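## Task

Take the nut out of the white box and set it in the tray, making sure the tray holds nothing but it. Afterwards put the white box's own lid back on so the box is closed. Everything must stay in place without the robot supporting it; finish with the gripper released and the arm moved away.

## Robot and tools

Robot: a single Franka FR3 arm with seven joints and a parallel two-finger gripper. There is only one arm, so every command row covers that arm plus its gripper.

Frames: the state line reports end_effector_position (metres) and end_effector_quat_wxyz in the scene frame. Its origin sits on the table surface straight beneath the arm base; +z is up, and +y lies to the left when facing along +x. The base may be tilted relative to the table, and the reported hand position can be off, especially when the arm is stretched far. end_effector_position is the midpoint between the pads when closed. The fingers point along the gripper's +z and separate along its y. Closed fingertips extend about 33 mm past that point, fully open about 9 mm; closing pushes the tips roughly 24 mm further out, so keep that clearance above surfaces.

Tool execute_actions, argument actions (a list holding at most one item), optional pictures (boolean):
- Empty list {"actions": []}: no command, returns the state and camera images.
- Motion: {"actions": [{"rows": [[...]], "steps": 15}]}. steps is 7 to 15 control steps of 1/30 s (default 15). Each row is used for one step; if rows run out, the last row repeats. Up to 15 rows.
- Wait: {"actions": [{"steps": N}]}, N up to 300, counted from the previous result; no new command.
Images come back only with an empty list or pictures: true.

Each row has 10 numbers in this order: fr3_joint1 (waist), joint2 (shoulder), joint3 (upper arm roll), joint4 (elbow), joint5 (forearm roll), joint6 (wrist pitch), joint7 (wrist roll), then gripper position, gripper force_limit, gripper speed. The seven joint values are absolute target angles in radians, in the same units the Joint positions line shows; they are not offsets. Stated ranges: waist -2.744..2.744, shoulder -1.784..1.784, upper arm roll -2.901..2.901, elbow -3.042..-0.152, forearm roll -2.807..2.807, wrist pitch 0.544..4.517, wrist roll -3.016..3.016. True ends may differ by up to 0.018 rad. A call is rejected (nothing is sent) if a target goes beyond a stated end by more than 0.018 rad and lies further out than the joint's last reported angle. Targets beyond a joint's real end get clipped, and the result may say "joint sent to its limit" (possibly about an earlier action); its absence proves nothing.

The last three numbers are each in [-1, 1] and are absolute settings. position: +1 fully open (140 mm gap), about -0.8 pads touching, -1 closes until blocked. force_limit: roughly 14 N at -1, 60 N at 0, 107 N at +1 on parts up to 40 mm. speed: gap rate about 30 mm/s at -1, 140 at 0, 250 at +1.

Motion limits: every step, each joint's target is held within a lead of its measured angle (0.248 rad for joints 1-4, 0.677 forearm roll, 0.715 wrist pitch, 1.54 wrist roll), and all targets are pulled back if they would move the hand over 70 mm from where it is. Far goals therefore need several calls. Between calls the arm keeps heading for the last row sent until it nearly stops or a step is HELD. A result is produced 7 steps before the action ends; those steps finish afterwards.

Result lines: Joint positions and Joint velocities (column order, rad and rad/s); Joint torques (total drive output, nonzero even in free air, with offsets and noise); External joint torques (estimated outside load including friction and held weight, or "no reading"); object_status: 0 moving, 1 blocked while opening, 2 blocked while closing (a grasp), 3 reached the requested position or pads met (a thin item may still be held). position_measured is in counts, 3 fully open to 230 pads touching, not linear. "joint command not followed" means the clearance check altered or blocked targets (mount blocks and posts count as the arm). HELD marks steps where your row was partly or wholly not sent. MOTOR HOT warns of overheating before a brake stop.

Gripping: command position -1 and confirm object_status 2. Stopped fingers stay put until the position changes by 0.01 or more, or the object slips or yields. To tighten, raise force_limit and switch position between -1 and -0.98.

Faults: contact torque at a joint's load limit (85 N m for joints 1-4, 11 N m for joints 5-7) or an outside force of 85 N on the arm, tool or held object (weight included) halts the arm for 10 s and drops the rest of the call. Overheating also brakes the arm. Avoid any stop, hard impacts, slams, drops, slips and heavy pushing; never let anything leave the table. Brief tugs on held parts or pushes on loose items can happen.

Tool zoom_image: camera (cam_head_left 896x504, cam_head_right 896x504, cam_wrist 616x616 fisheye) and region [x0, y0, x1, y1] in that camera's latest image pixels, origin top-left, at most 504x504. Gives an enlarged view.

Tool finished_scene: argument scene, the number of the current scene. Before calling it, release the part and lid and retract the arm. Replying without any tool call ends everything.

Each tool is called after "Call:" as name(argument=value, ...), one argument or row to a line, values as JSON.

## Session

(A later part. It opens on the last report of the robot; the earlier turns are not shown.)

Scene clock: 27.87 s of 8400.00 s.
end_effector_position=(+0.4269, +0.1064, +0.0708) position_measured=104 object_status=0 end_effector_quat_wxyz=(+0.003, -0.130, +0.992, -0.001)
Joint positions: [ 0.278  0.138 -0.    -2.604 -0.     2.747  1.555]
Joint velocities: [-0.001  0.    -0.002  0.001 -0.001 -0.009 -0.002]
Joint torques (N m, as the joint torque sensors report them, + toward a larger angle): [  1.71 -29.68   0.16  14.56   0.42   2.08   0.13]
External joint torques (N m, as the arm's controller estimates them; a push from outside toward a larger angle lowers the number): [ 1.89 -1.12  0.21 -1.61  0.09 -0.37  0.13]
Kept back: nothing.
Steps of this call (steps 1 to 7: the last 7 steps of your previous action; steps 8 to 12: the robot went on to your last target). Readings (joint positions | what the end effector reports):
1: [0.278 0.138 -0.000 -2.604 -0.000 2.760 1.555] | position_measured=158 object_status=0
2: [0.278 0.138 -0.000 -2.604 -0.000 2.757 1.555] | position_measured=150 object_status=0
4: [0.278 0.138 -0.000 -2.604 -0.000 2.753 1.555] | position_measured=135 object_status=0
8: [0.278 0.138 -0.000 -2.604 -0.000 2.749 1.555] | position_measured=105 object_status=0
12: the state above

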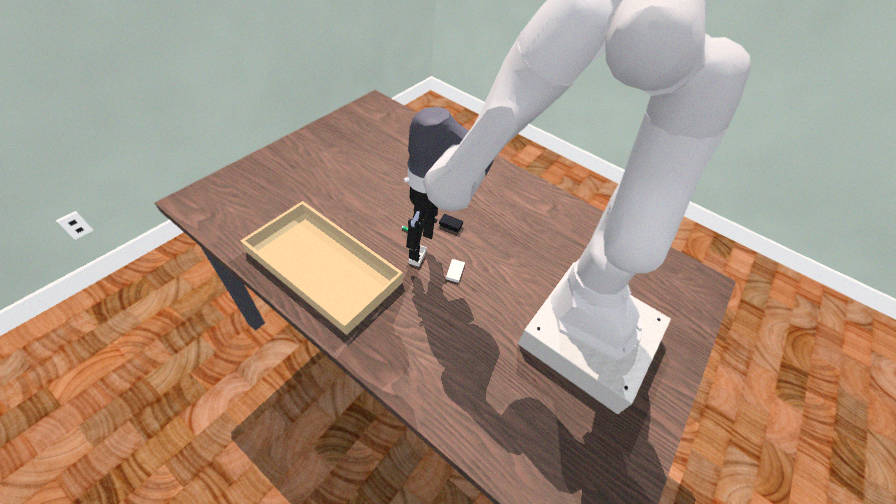

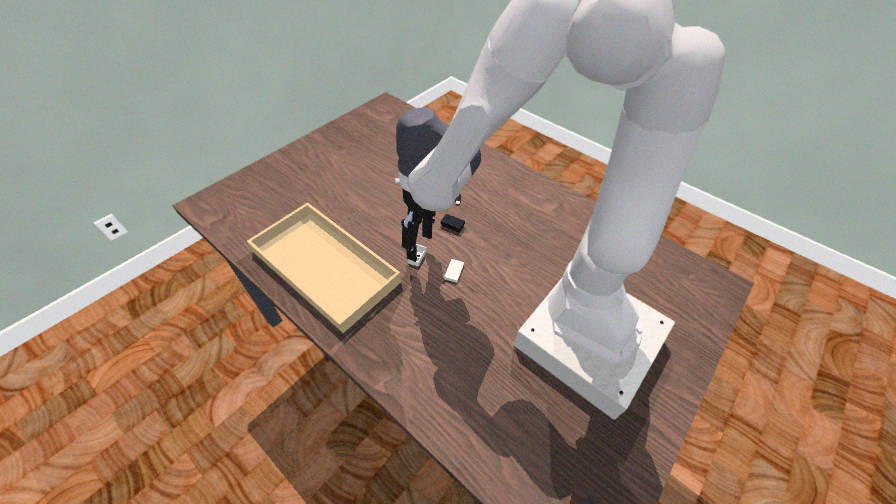

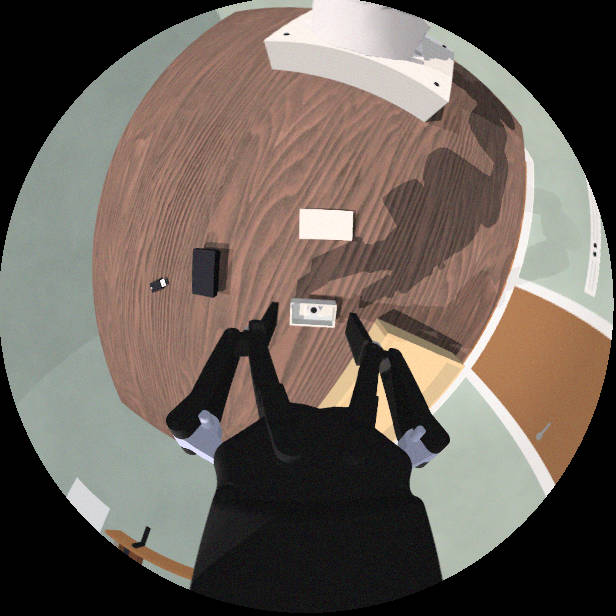

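Call:
execute_actions(
  actions=[
    {"rows":[[0.278,0.18,0,-2.598,0,2.778,1.558,0.2,-0.3,0],[0.278,0.22,0,-2.592,0,2.812,1.558,0.2,-0.3,0],[0.278,0.262,0,-2.582,0,2.844,1.558,0.2,-0.3,0]]},
  ],
)

Call:
execute_actions(
  actions=[
    {"rows":[[0.278,0.262,0,-2.582,0,2.844,1.558,-1,-0.3,-0.4]]},
  ],
)

Call:
execute_actions(
  actions=[
    {"steps":12},
  ],
  pictures=true,
)

Call:
zoom_image(
  camera="cam_head_left",
  region=[380, 210, 460, 290],
)

Scene clock: 28.60 s of 8400.00 s.
end_effector_position=(+0.4171, +0.1038, +0.0292) position_measured=104 object_status=3 end_effector_quat_wxyz=(-0.014, -0.130, +0.991, -0.003)
Joint positions: [ 0.278  0.258 -0.    -2.587 -0.     2.815  1.555]
Joint velocities: [-0.001  0.093 -0.001  0.002 -0.001  0.144  0.   ]
Joint torques (N m, as the joint torque sensors report them, + toward a larger angle): [  0.64 -32.55   0.46  16.21   0.36   3.28   0.04]
External joint torques (N m, as the arm's controller estimates them; a push from outside toward a larger angle lowers the number): [ 0.79  1.47  0.35 -0.06  0.12  0.56  0.04]
Steps of this call (steps 1 to 14: the robot went on to your last target; steps 15 to 22: the first 8 steps of this action). Readings (joint positions | what the end effector reports):
15: [0.278 0.143 -0.000 -2.602 -0.000 2.750 1.555] | position_measured=104 object_status=3
16: [0.278 0.159 -0.000 -2.597 -0.000 2.761 1.555] | position_measured=104 object_status=3
18: [0.278 0.211 -0.000 -2.587 -0.000 2.788 1.555] | position_measured=104 object_status=3
22: the state above

Scene clock: 29.10 s of 8400.00 s.
end_effector_position=(+0.4264, +0.1062, +0.0313) position_measured=139 object_status=0 end_effector_quat_wxyz=(-0.001, -0.130, +0.992, -0.002)
Joint positions: [ 0.278  0.26  -0.    -2.584 -0.     2.84   1.555]
Joint velocities: [-0.001 -0.009  0.     0.017 -0.     0.02  -0.   ]
Joint torques (N m, as the joint torque sensors report them, + toward a larger angle): [  0.76 -28.76  -0.23  14.57   0.42   2.51   0.04]
External joint torques (N m, as the arm's controller estimates them; a push from outside toward a larger angle lowers the number): [ 0.87  2.68 -0.37  0.29  0.17  0.26  0.04]
Steps of this call (steps 1 to 7: the last 7 steps of your previous action; steps 8 to 15: the first 8 steps of this action). Readings (joint positions | what the end effector reports):
8: [0.278 0.261 -0.000 -2.584 -0.000 2.836 1.555] | position_measured=104 object_status=0
9: [0.278 0.261 -0.000 -2.584 -0.000 2.837 1.555] | position_measured=108 object_status=0
11: [0.278 0.261 -0.000 -2.584 -0.000 2.839 1.555] | position_measured=118 object_status=0
15: the state above

Scene clock: 29.50 s of 8400.00 s.
end_effector_position=(+0.4268, +0.1063, +0.0314) position_measured=143 object_status=2 end_effector_quat_wxyz=(-0.001, -0.130, +0.992, -0.002)
Joint positions: [ 0.278  0.261 -0.    -2.583 -0.     2.841  1.555]
Joint velocities: [ 0.    -0.001  0.001  0.001 -0.     0.    -0.   ]
Joint torques (N m, as the joint torque sensors report them, + toward a larger angle): [  0.8  -29.1   -0.03  14.4    0.36   2.78   0.11]
External joint torques (N m, as the arm's controller estimates them; a push from outside toward a larger angle lowers the number): [ 0.8   1.62 -0.28  0.09  0.13  0.36  0.11]
Kept back: nothing.
Steps of this call (steps 1 to 7: the last 7 steps of your previous action; steps 8 to 12: the robot went on to your last target). Readings (joint positions | what the end effector reports):
1: [0.278 0.260 -0.000 -2.583 -0.000 2.841 1.555] | position_measured=143 object_status=0
2: [0.278 0.260 -0.000 -2.583 -0.000 2.841 1.555] | position_measured=143 object_status=0
4: [0.278 0.260 -0.000 -2.583 -0.000 2.841 1.555] | position_measured=143 object_status=0
8: [0.278 0.261 -0.000 -2.583 -0.000 2.841 1.555] | position_measured=143 object_status=2
12: the state above

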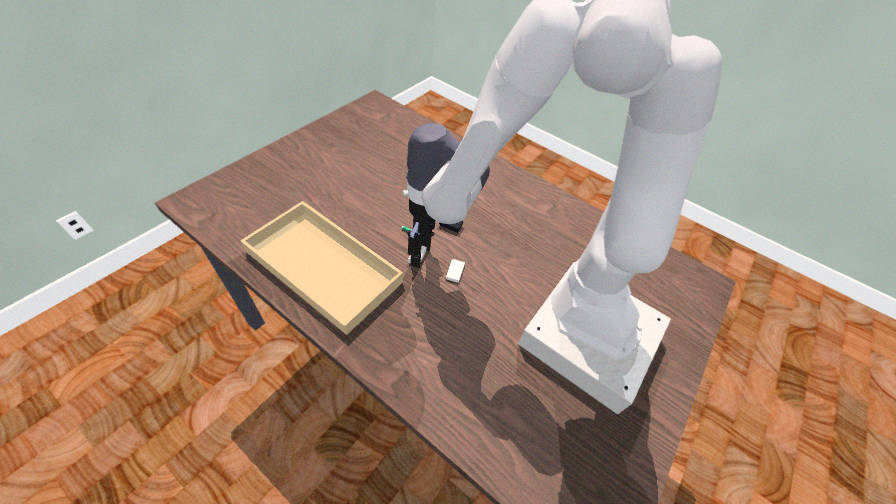

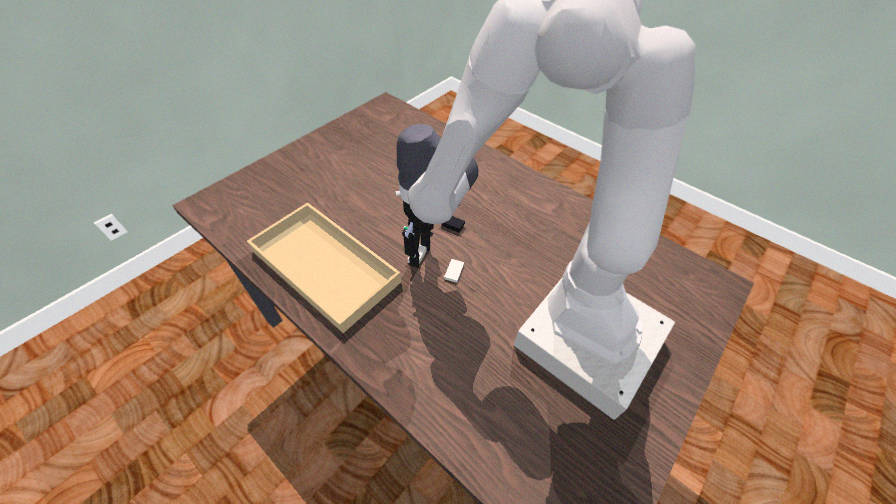

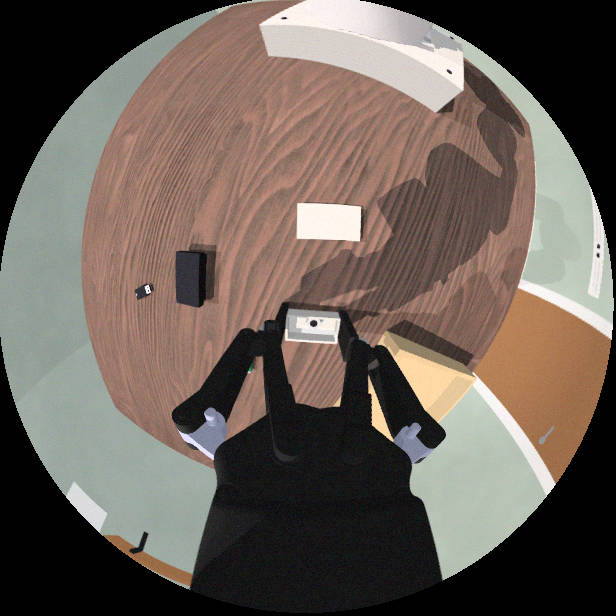

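Region (380, 210, 460, 290) of cam_head_left's 896x504 image, scaled by 6.300, with more detail than that image has.

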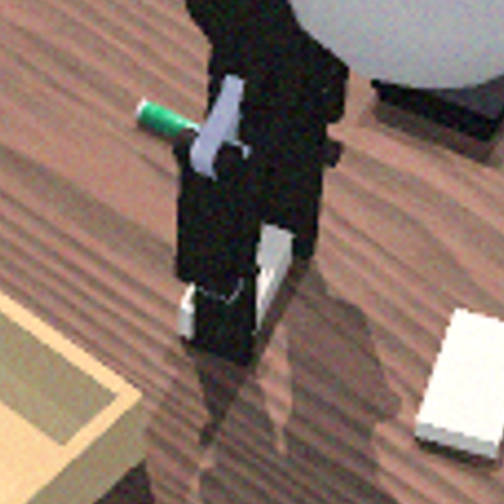

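Call:
execute_actions(
  actions=[
    {"rows":[[0.278,0.1367,0,-2.606,0,2.743,1.558,-1,-0.3,-0.4],[0.278,0.1367,0,-2.606,0,2.743,1.558,-1,-0.3,-0.4],[0.278,0.05,0,-2.58,0,2.63,1.558,-1,-0.3,-0.4],[0.278,0.05,0,-2.58,0,2.63,1.558,-1,-0.3,-0.4],[0.25,-0.06,0,-2.55,0,2.49,1.558,-1,-0.3,-0.4],[0.25,-0.06,0,-2.55,0,2.49,1.558,-1,-0.3,-0.4],[0.2,-0.17,0,-2.48,0,2.31,1.558,-1,-0.3,-0.4],[0.2,-0.17,0,-2.48,0,2.31,1.558,-1,-0.3,-0.4],[0.1,-0.287,0,-2.393,0,2.106,1.558,-1,-0.3,-0.4]]},
  ],
)

Call:
execute_actions(
  actions=[
    {"rows":[[0.0,-0.287,0,-2.393,0.3,2.106,1.558,-1,-0.3,-0.4],[0.0,-0.287,0,-2.393,0.5,2.106,1.558,-1,-0.3,-0.4]]},
  ],
)

Call:
execute_actions(
  actions=[
    {"steps":20},
  ],
  pictures=true,
)

Scene clock: 30.43 s of 8400.00 s.
end_effector_position=(+0.4712, +0.1039, +0.1624) position_measured=143 object_status=2 end_effector_quat_wxyz=(+0.047, -0.116, +0.992, +0.003)
Joint positions: [ 0.246 -0.044  0.003 -2.539 -0.     2.587  1.555]
Joint velocities: [-0.394 -1.265 -0.012  0.605 -0.    -1.308  0.001]
Joint torques (N m, as the joint torque sensors report them, + toward a larger angle): [ -1.98 -22.04  -1.12  16.12   0.66   1.67   0.09]
External joint torques (N m, as the arm's controller estimates them; a push from outside toward a larger angle lowers the number): [-1.29 -0.83  0.79 -0.02  0.04 -0.66  0.09]
Steps of this call (steps 1 to 15: the robot went on to your last target; steps 16 to 20: nothing new was sent; steps 21 to 28: the first 8 steps of this action). Readings (joint positions | what the end effector reports):
21: [0.278 0.244 -0.000 -2.591 -0.000 2.826 1.555] | position_measured=143 object_status=2
22: [0.278 0.212 -0.000 -2.600 -0.000 2.809 1.555] | position_measured=143 object_status=2
24: [0.278 0.133 -0.000 -2.596 -0.000 2.752 1.555] | position_measured=143 object_status=2
28: the state above

Scene clock: 30.93 s of 8400.00 s.
end_effector_position=(+0.4760, +0.0763, +0.3143) position_measured=143 object_status=2 end_effector_quat_wxyz=(+0.026, +0.121, +0.976, +0.181)
Joint positions: [ 0.003 -0.288 -0.005 -2.392  0.432  2.146  1.555]
Joint velocities: [-0.025 -0.001  0.023 -0.001  0.554 -0.227  0.   ]
Joint torques (N m, as the joint torque sensors report them, + toward a larger angle): [  0.2  -20.8    0.39  21.89   1.67   1.94   0.  ]
External joint torques (N m, as the arm's controller estimates them; a push from outside toward a larger angle lowers the number): [-0.75  0.89 -0.34 -2.13  0.91 -0.32 -0.01]
Steps of this call (steps 1 to 7: the last 7 steps of your previous action; steps 8 to 15: the first 8 steps of this action). Readings (joint positions | what the end effector reports):
8: [0.094 -0.278 0.005 -2.398 0.054 2.256 1.555] | position_measured=143 object_status=2
9: [0.065 -0.285 0.005 -2.394 0.150 2.230 1.555] | position_measured=143 object_status=2
11: [0.025 -0.289 -0.003 -2.392 0.298 2.191 1.555] | position_measured=143 object_status=2
15: the state above

Scene clock: 31.60 s of 8400.00 s.
end_effector_position=(+0.4684, +0.0949, +0.3171) position_measured=143 object_status=2 end_effector_quat_wxyz=(+0.008, +0.133, +0.969, +0.210)
Joint positions: [ 0.003 -0.288 -0.001 -2.392  0.497  2.109  1.555]
Joint velocities: [ 0.    -0.001 -0.001  0.     0.002 -0.005  0.001]
Joint torques (N m, as the joint torque sensors report them, + toward a larger angle): [ -0.57 -20.15  -0.45  21.67   1.96   1.81   0.11]
External joint torques (N m, as the arm's controller estimates them; a push from outside toward a larger angle lowers the number): [-0.48  1.45  0.01 -2.3   1.   -0.29  0.09]
Kept back: nothing.
Steps of this call (steps 1 to 7: the last 7 steps of your previous action; steps 8 to 20: the robot went on to your last target). Readings (joint positions | what the end effector reports):
1: [0.003 -0.288 -0.004 -2.392 0.448 2.139 1.555] | position_measured=143 object_status=2
2: [0.003 -0.288 -0.003 -2.392 0.460 2.134 1.555] | position_measured=143 object_status=2
4: [0.003 -0.288 -0.002 -2.392 0.476 2.125 1.555] | position_measured=143 object_status=2
8: [0.003 -0.288 -0.001 -2.392 0.490 2.116 1.555] | position_measured=143 object_status=2
20: the state above

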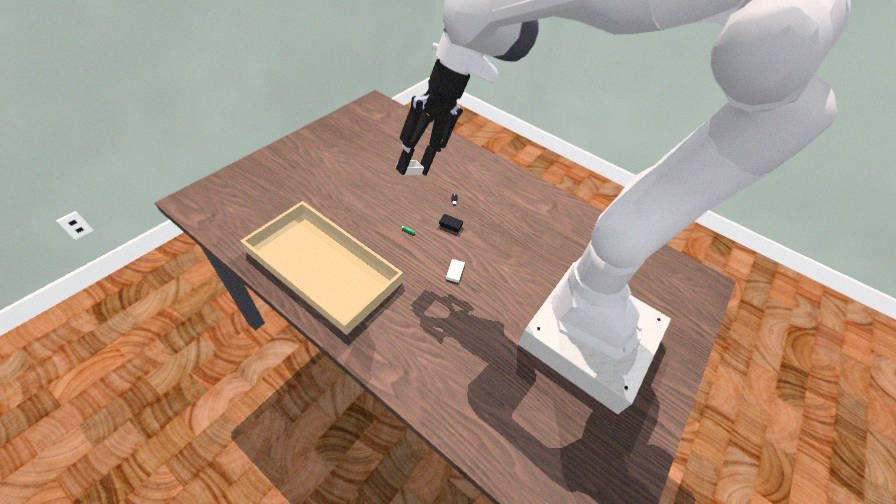

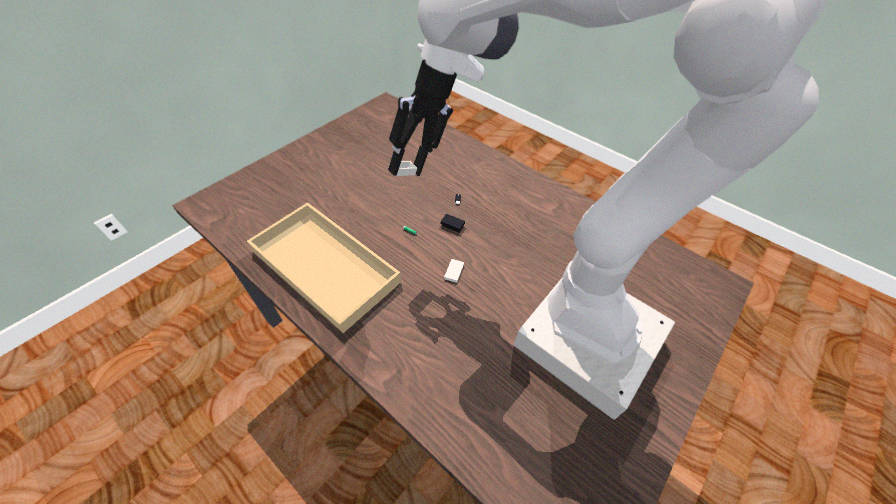

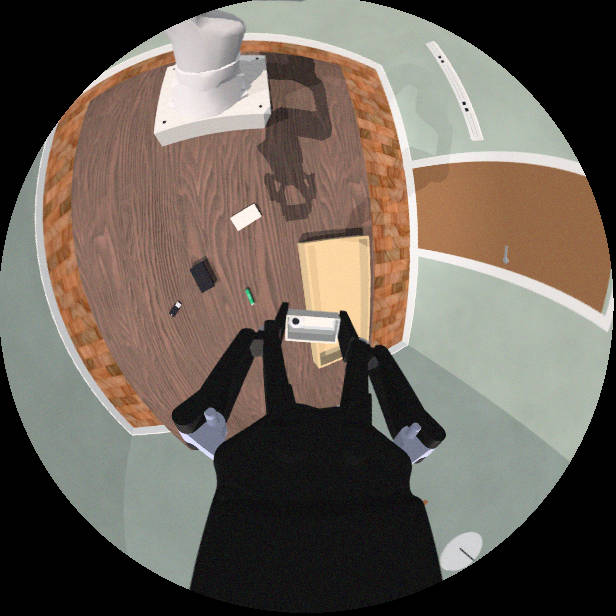

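Call:
execute_actions(
  actions=[
    {"rows":[[0.0,-0.287,0,-2.393,0.8,2.0,1.558,-1,-0.3,-0.4],[0.0,-0.287,0,-2.393,0.8,2.0,1.558,-1,-0.3,-0.4],[0.0,-0.287,0,-2.393,0.8,2.0,1.558,-1,-0.3,-0.4],[0.0,-0.287,0,-2.393,1.2,1.9,1.558,-1,-0.3,-0.4],[0.0,-0.287,0,-2.393,1.2,1.9,1.558,-1,-0.3,-0.4],[0.0,-0.287,0,-2.393,1.2,1.9,1.558,-1,-0.3,-0.4],[-0.12,-0.287,0,-2.393,1.57,1.75,1.558,-1,-0.3,-0.4]]},
  ],
)

Call:
execute_actions(
  actions=[
    {"rows":[[-0.12,0.0,0,-2.3,1.57,1.75,1.558,-1,-0.3,-0.4],[-0.12,0.0,0,-2.3,1.57,1.75,1.558,-1,-0.3,-0.4],[-0.12,0.0,0,-2.3,1.57,1.75,1.558,-1,-0.3,-0.4],[-0.12,0.0,0,-2.3,1.57,1.75,1.558,-1,-0.3,-0.4],[-0.12,0.0,0,-2.3,1.57,1.75,1.558,-1,-0.3,-0.4],[-0.12,0.4,0,-2.2,1.57,1.75,1.558,-1,-0.3,-0.4]]},
  ],
)

Call:
execute_actions(
  actions=[
    {"steps":25},
  ],
  pictures=true,
)

Scene clock: 32.67 s of 8400.00 s.
end_effector_position=(+0.4761, +0.1881, +0.3786) position_measured=143 object_status=2 end_effector_quat_wxyz=(-0.039, +0.226, +0.882, +0.412)
Joint positions: [-0.02  -0.288  0.004 -2.392  0.963  1.983  1.555]
Joint velocities: [-0.381  0.    -0.001  0.001  1.874 -0.538 -0.001]
Joint torques (N m, as the joint torque sensors report them, + toward a larger angle): [ -3.42 -21.32  -1.17  21.72   1.86   0.82   0.04]
External joint torques (N m, as the arm's controller estimates them; a push from outside toward a larger angle lowers the number): [-2.4   0.54  1.42 -2.78  1.27 -0.52  0.  ]
Steps of this call (steps 1 to 15: the robot went on to your last target; steps 16 to 24: nothing new was sent; steps 25 to 32: the first 8 steps of this action). Readings (joint positions | what the end effector reports):
25: [0.002 -0.288 -0.001 -2.392 0.545 2.096 1.555] | position_measured=143 object_status=2
26: [0.001 -0.288 -0.001 -2.392 0.605 2.079 1.555] | position_measured=143 object_status=2
28: [0.001 -0.288 -0.001 -2.392 0.709 2.052 1.555] | position_measured=143 object_status=2
32: the state above

Scene clock: 33.17 s of 8400.00 s.
end_effector_position=(+0.5865, +0.2089, +0.3823) position_measured=143 object_status=2 end_effector_quat_wxyz=(-0.156, +0.379, +0.663, +0.626)
Joint positions: [-0.117  0.125 -0.    -2.241  1.543  1.776  1.555]
Joint velocities: [-0.006  1.562  0.     0.352  0.143 -0.068 -0.   ]
Joint torques (N m, as the joint torque sensors report them, + toward a larger angle): [ -0.43 -38.24  -0.04  17.4    1.61  -2.34   0.01]
External joint torques (N m, as the arm's controller estimates them; a push from outside toward a larger angle lowers the number): [-1.18  2.34 -0.98  0.46  0.9  -0.57 -0.03]
Steps of this call (steps 1 to 7: the last 7 steps of your previous action; steps 8 to 15: the first 8 steps of this action). Readings (joint positions | what the end effector reports):
8: [-0.103 -0.255 0.001 -2.365 1.413 1.835 1.555] | position_measured=143 object_status=2
9: [-0.108 -0.190 0.001 -2.330 1.453 1.820 1.555] | position_measured=143 object_status=2
11: [-0.115 -0.078 -0.000 -2.312 1.503 1.799 1.555] | position_measured=143 object_status=2
15: the state above

Scene clock: 34.00 s of 8400.00 s.
end_effector_position=(+0.5783, +0.2132, +0.2557) position_measured=143 object_status=2 end_effector_quat_wxyz=(-0.242, +0.445, +0.618, +0.601)
Joint positions: [-0.118  0.401 -0.    -2.202  1.567  1.753  1.555]
Joint velocities: [ 0.    -0.    -0.001 -0.001  0.    -0.002 -0.   ]
Joint torques (N m, as the joint torque sensors report them, + toward a larger angle): [ -0.52 -38.74   0.55  18.07   1.86  -2.12   0.17]
External joint torques (N m, as the arm's controller estimates them; a push from outside toward a larger angle lowers the number): [-0.45 -0.15 -0.18  0.07  0.87 -0.45  0.12]
Kept back: nothing.
Steps of this call (steps 1 to 7: the last 7 steps of your previous action; steps 8 to 25: the robot went on to your last target). Readings (joint positions | what the end effector reports):
1: [-0.117 0.175 -0.000 -2.231 1.547 1.774 1.555] | position_measured=143 object_status=2
2: [-0.117 0.223 -0.000 -2.224 1.550 1.772 1.555] | position_measured=143 object_status=2
4: [-0.118 0.316 -0.000 -2.213 1.557 1.767 1.555] | position_measured=143 object_status=2
8: [-0.118 0.401 -0.000 -2.212 1.562 1.762 1.555] | position_measured=143 object_status=2
25: the state above

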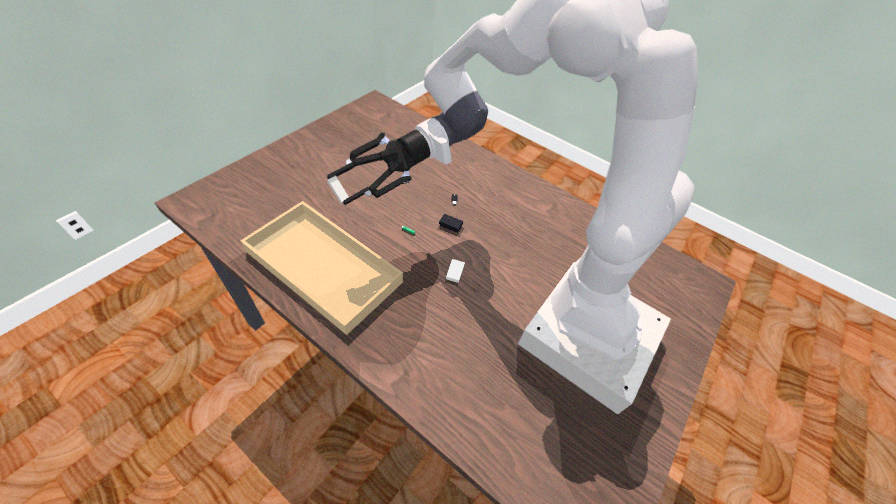

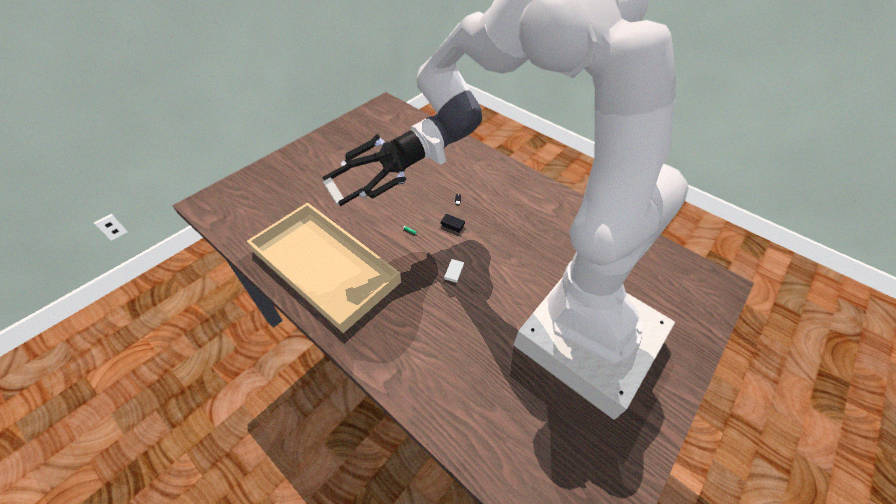

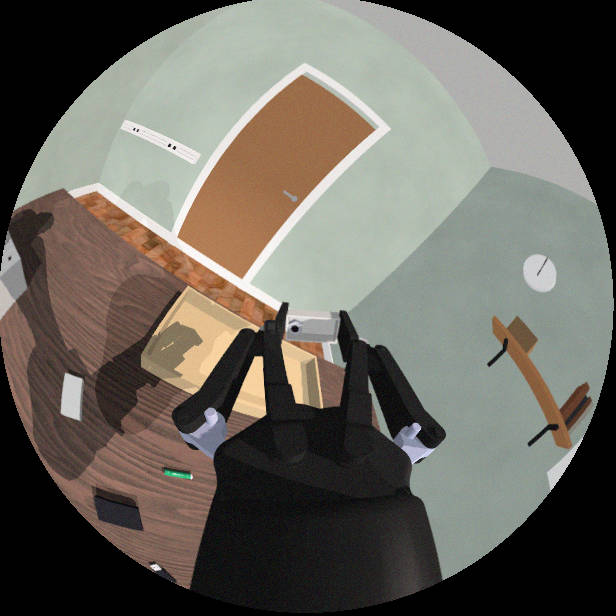

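Call:
execute_actions(
  actions=[
    {"rows":[[-0.05,0.6,0,-2.05,1.57,1.7,1.558,-1,-0.3,-0.4],[-0.05,0.6,0,-2.05,1.57,1.7,1.558,-1,-0.3,-0.4],[-0.05,0.6,0,-2.05,1.57,1.7,1.558,-1,-0.3,-0.4],[0.0,0.85,0,-1.9,1.57,1.68,1.558,-1,-0.3,-0.4],[0.0,0.85,0,-1.9,1.57,1.68,1.558,-1,-0.3,-0.4],[0.0,0.85,0,-1.9,1.57,1.68,1.558,-1,-0.3,-0.4],[0.03,1.0786,0,-1.733,1.57,1.66,1.558,-1,-0.3,-0.4]]},
  ],
)

Call:
execute_actions(
  actions=[
    {"steps":30},
  ],
  pictures=true,
)

Scene clock: 35.43 s of 8400.00 s.
end_effector_position=(+0.6027, +0.2785, +0.1478) position_measured=143 object_status=2 end_effector_quat_wxyz=(-0.312, +0.416, +0.622, +0.585)
Joint positions: [-0.009  0.806 -0.002 -1.865  1.569  1.7    1.555]
Joint velocities: [ 0.392  1.75   0.056  1.385  0.027 -0.16  -0.001]
Joint torques (N m, as the joint torque sensors report them, + toward a larger angle): [ -1.91 -49.78  -0.71   6.68   0.42  -2.63   0.11]
External joint torques (N m, as the arm's controller estimates them; a push from outside toward a larger angle lowers the number): [ 1.37  1.04  0.37  0.87  0.79 -0.36  0.07]
Steps of this call (steps 1 to 15: the robot went on to your last target; steps 16 to 35: nothing new was sent; steps 36 to 43: the first 8 steps of this action). Readings (joint positions | what the end effector reports):
36: [-0.109 0.431 -0.006 -2.165 1.567 1.745 1.555] | position_measured=143 object_status=2
37: [-0.095 0.481 -0.007 -2.118 1.569 1.738 1.555] | position_measured=143 object_status=2
39: [-0.067 0.571 -0.006 -2.052 1.569 1.725 1.555] | position_measured=143 object_status=2
43: the state above

Scene clock: 45.63 s of 8400.00 s.
end_effector_position=(+0.5691, +0.3105, +0.0757) position_measured=144 object_status=2 end_effector_quat_wxyz=(-0.380, +0.421, +0.589, +0.576)
Joint positions: [ 0.021  1.025  0.007 -1.755  1.58   1.63   1.568]
Joint velocities: [-0.001  0.001  0.002 -0.     0.001  0.     0.   ]
Joint torques (N m, as the joint torque sensors report them, + toward a larger angle): [  0.78 -46.47   0.56  13.65   0.64  -1.57  -0.22]
External joint torques (N m, as the arm's controller estimates them; a push from outside toward a larger angle lowers the number): [ 0.82  1.7  -1.65 -1.04 -0.16  0.6  -0.27]
TORQUE FAULT: the external load on joint 6 (wrist pitch) reached its load limit, and the arm stopped for 10 seconds. The arm's remaining commands of this call were not run. The arm holds where it stopped, with its grip as last carried out, and accepts commands again: back off and push less far. The arm stops again, at the same cost, whenever a joint's load reaches its limit.
Kept back: nothing.
The stop began at step 6 of this call (marked STOPPED below). From that step on the arm followed nothing that you had sent. 2 steps, steps kept back included, did not run and will not run. Nothing is kept back now, and the robot has no last target.
Steps of this call (steps 1 to 5: the first 5 steps of the 7 kept back from your previous action; steps 6 to 306: the stop). Readings (joint positions | what the end effector reports):
1: [0.002 0.858 -0.000 -1.832 1.569 1.696 1.555] | position_measured=143 object_status=2
2: [0.011 0.905 0.002 -1.809 1.569 1.691 1.555] | position_measured=143 object_status=2
4: [0.023 0.994 0.003 -1.771 1.569 1.683 1.555] | position_measured=143 object_status=2
6: [0.021 1.026 0.007 -1.755 1.580 1.630 1.568] | position_measured=144 object_status=2 STOPPED
8: [0.021 1.024 0.007 -1.755 1.580 1.630 1.568] | position_measured=144 object_status=2
306: the state above

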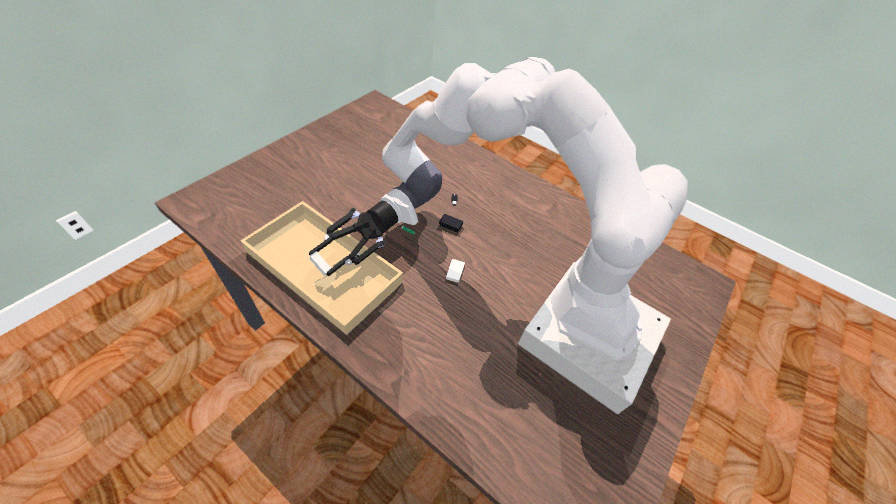

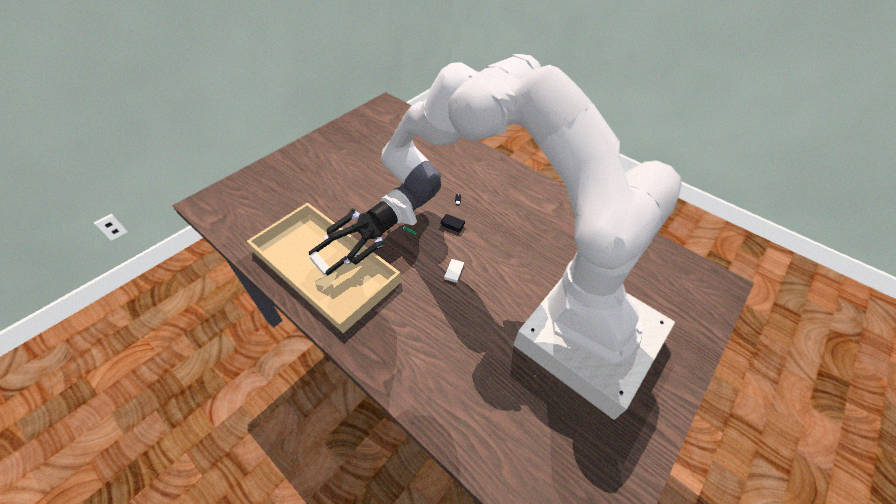

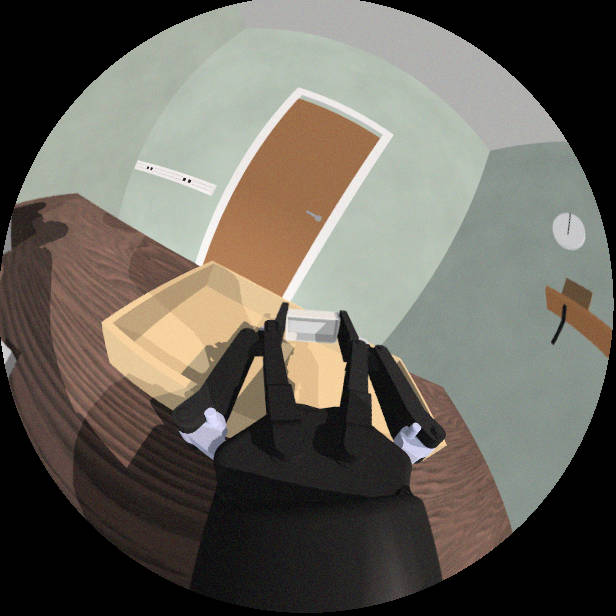

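Call:
zoom_image(
  camera="cam_wrist",
  region=[250, 290, 380, 400],
)

Call:
zoom_image(
  camera="cam_head_left",
  region=[235, 190, 425, 340],
)

Region (250, 290, 380, 400) of cam_wrist's 616x616 image, scaled by 3.877, with more detail than that image has; it fills the top 426 rows of this view, and the rest is white.

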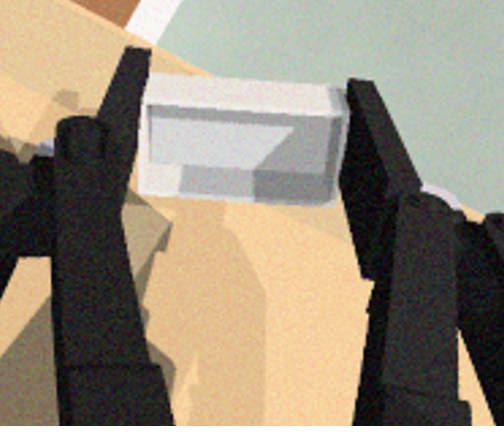

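Region (235, 190, 425, 340) of cam_head_left's 896x504 image, scaled by 2.653, with more detail than that image has; it fills the top 398 rows of this view, and the rest is white.

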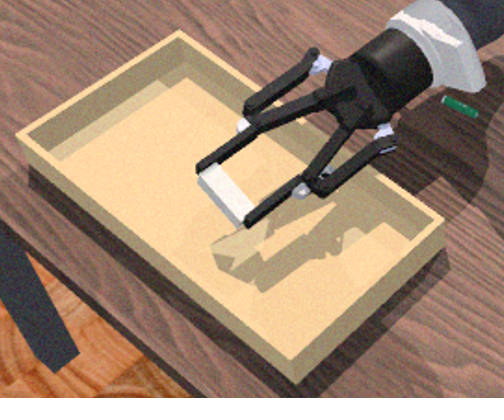

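Call:
execute_actions(
  actions=[
    {"rows":[[0.0,0.85,0,-1.9,1.57,1.68,1.558,-1,-0.3,-0.4],[0.0,0.85,0,-1.9,1.57,1.68,1.558,-1,-0.3,-0.4],[0.0,0.85,0,-1.9,1.57,1.68,1.558,-1,-0.3,-0.4],[0.0,0.4,0,-2.2,1.57,1.75,1.558,-1,-0.3,-0.4]]},
  ],
)

Call:
execute_actions(
  actions=[
    {"rows":[[0.0,-0.287,0,-2.393,1.3,1.9,1.558,-1,-0.3,-0.4]]},
  ],
)

Call:
execute_actions(
  actions=[
    {"rows":[[0.278,-0.287,0,-2.393,0,2.106,1.558,-1,-0.3,-0.4]]},
  ],
  pictures=true,
)

Call:
zoom_image(
  camera="cam_head_left",
  region=[220, 150, 520, 350],
)

Scene clock: 46.63 s of 8400.00 s.
end_effector_position=(+0.5362, +0.2862, +0.1848) position_measured=144 object_status=2 end_effector_quat_wxyz=(-0.333, +0.436, +0.613, +0.569)
Joint positions: [ 0.001  0.594 -0.001 -2.137  1.571  1.71   1.564]
Joint velocities: [ 0.    -1.632  0.001 -0.507  0.001  0.14  -0.005]
Joint torques (N m, as the joint torque sensors report them, + toward a larger angle): [  0.48 -34.78   0.81  14.68   0.76  -1.3   -0.13]
External joint torques (N m, as the arm's controller estimates them; a push from outside toward a larger angle lowers the number): [-0.26 -1.26 -1.31 -3.44 -0.52  0.32 -0.18]
Steps of this call (steps 1 to 22: nothing new was sent; steps 23 to 30: the first 8 steps of this action). Readings (joint positions | what the end effector reports):
23: [0.020 1.000 0.007 -1.791 1.580 1.639 1.567] | position_measured=144 object_status=2
24: [0.017 0.960 0.006 -1.835 1.576 1.646 1.567] | position_measured=144 object_status=2
26: [0.009 0.867 0.004 -1.920 1.576 1.668 1.566] | position_measured=144 object_status=2
30: the state above

Scene clock: 47.13 s of 8400.00 s.
end_effector_position=(+0.4950, +0.2588, +0.3732) position_measured=144 object_status=2 end_effector_quat_wxyz=(-0.160, +0.311, +0.760, +0.547)
Joint positions: [ 0.001 -0.078 -0.    -2.378  1.346  1.856  1.562]
Joint velocities: [-0.    -1.694 -0.001 -0.023 -0.231  0.168  0.001]
Joint torques (N m, as the joint torque sensors report them, + toward a larger angle): [  0.82 -17.9   -0.43  15.1    0.45  -0.15  -0.15]
External joint torques (N m, as the arm's controller estimates them; a push from outside toward a larger angle lowers the number): [ 0.66 -1.57 -0.45 -2.91 -0.74  0.39 -0.2 ]
Steps of this call (steps 1 to 7: the last 7 steps of your previous action; steps 8 to 15: the first 8 steps of this action). Readings (joint positions | what the end effector reports):
8: [0.001 0.369 -0.001 -2.219 1.540 1.754 1.563] | position_measured=144 object_status=2
9: [0.001 0.313 -0.001 -2.275 1.489 1.778 1.563] | position_measured=144 object_status=2
11: [0.001 0.177 -0.001 -2.352 1.407 1.817 1.562] | position_measured=144 object_status=2
15: the state above

Scene clock: 47.63 s of 8400.00 s.
end_effector_position=(+0.4181, +0.2455, +0.3489) position_measured=144 object_status=2 end_effector_quat_wxyz=(-0.073, +0.093, +0.937, +0.327)
Joint positions: [ 0.19  -0.289 -0.001 -2.386  0.766  1.989  1.562]
Joint velocities: [ 0.498  0.005  0.065 -0.029 -2.25   0.29  -0.001]
Joint torques (N m, as the joint torque sensors report them, + toward a larger angle): [ -0.75 -20.44  -4.86  21.35   1.08   2.36  -0.06]
External joint torques (N m, as the arm's controller estimates them; a push from outside toward a larger angle lowers the number): [ 3.34  1.4   0.06 -3.4  -0.98  0.46 -0.1 ]
Steps of this call (steps 1 to 7: the last 7 steps of your previous action; steps 8 to 15: the first 8 steps of this action). Readings (joint positions | what the end effector reports):
8: [0.017 -0.290 -0.008 -2.382 1.265 1.900 1.562] | position_measured=144 object_status=2
9: [0.041 -0.290 -0.011 -2.382 1.205 1.916 1.562] | position_measured=144 object_status=2
11: [0.098 -0.290 -0.010 -2.383 1.074 1.943 1.562] | position_measured=144 object_status=2
15: the state above

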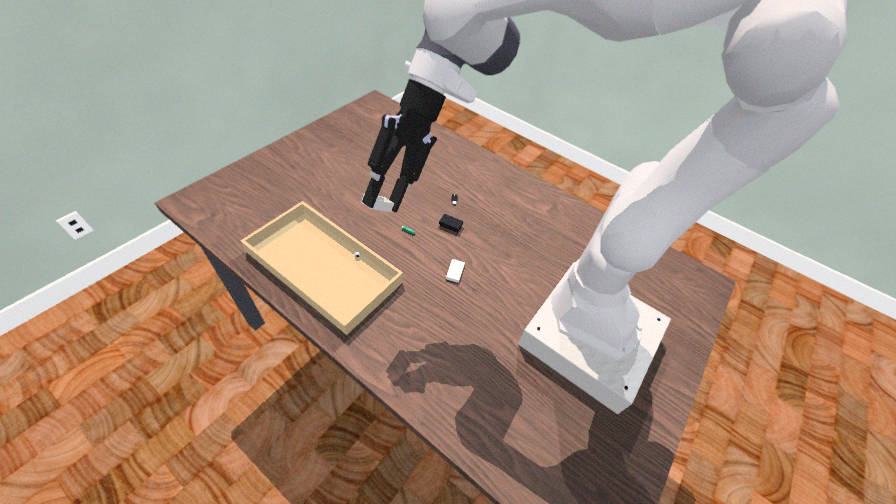

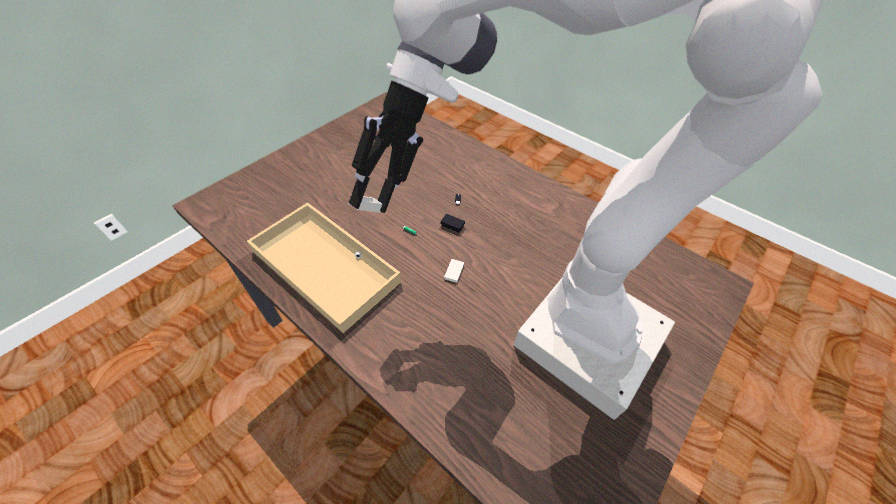

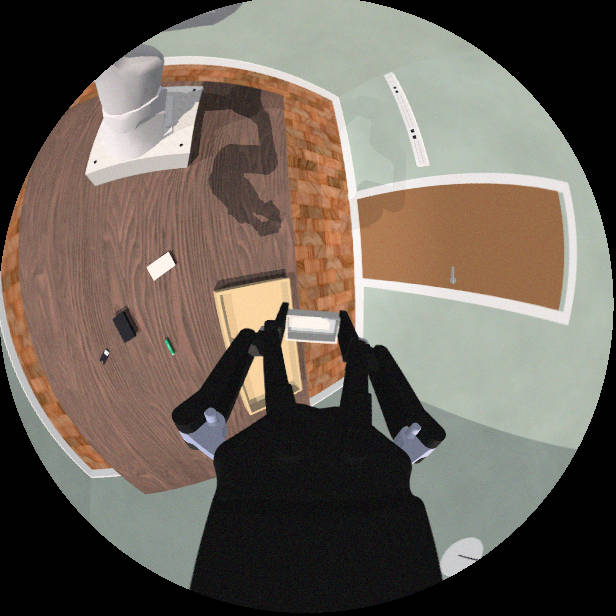

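Region (220, 150, 520, 350) of cam_head_left's 896x504 image, scaled by 1.680, with more detail than that image has.

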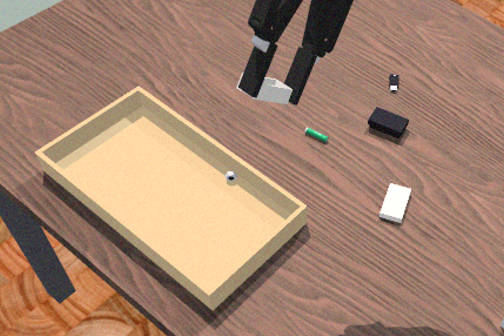

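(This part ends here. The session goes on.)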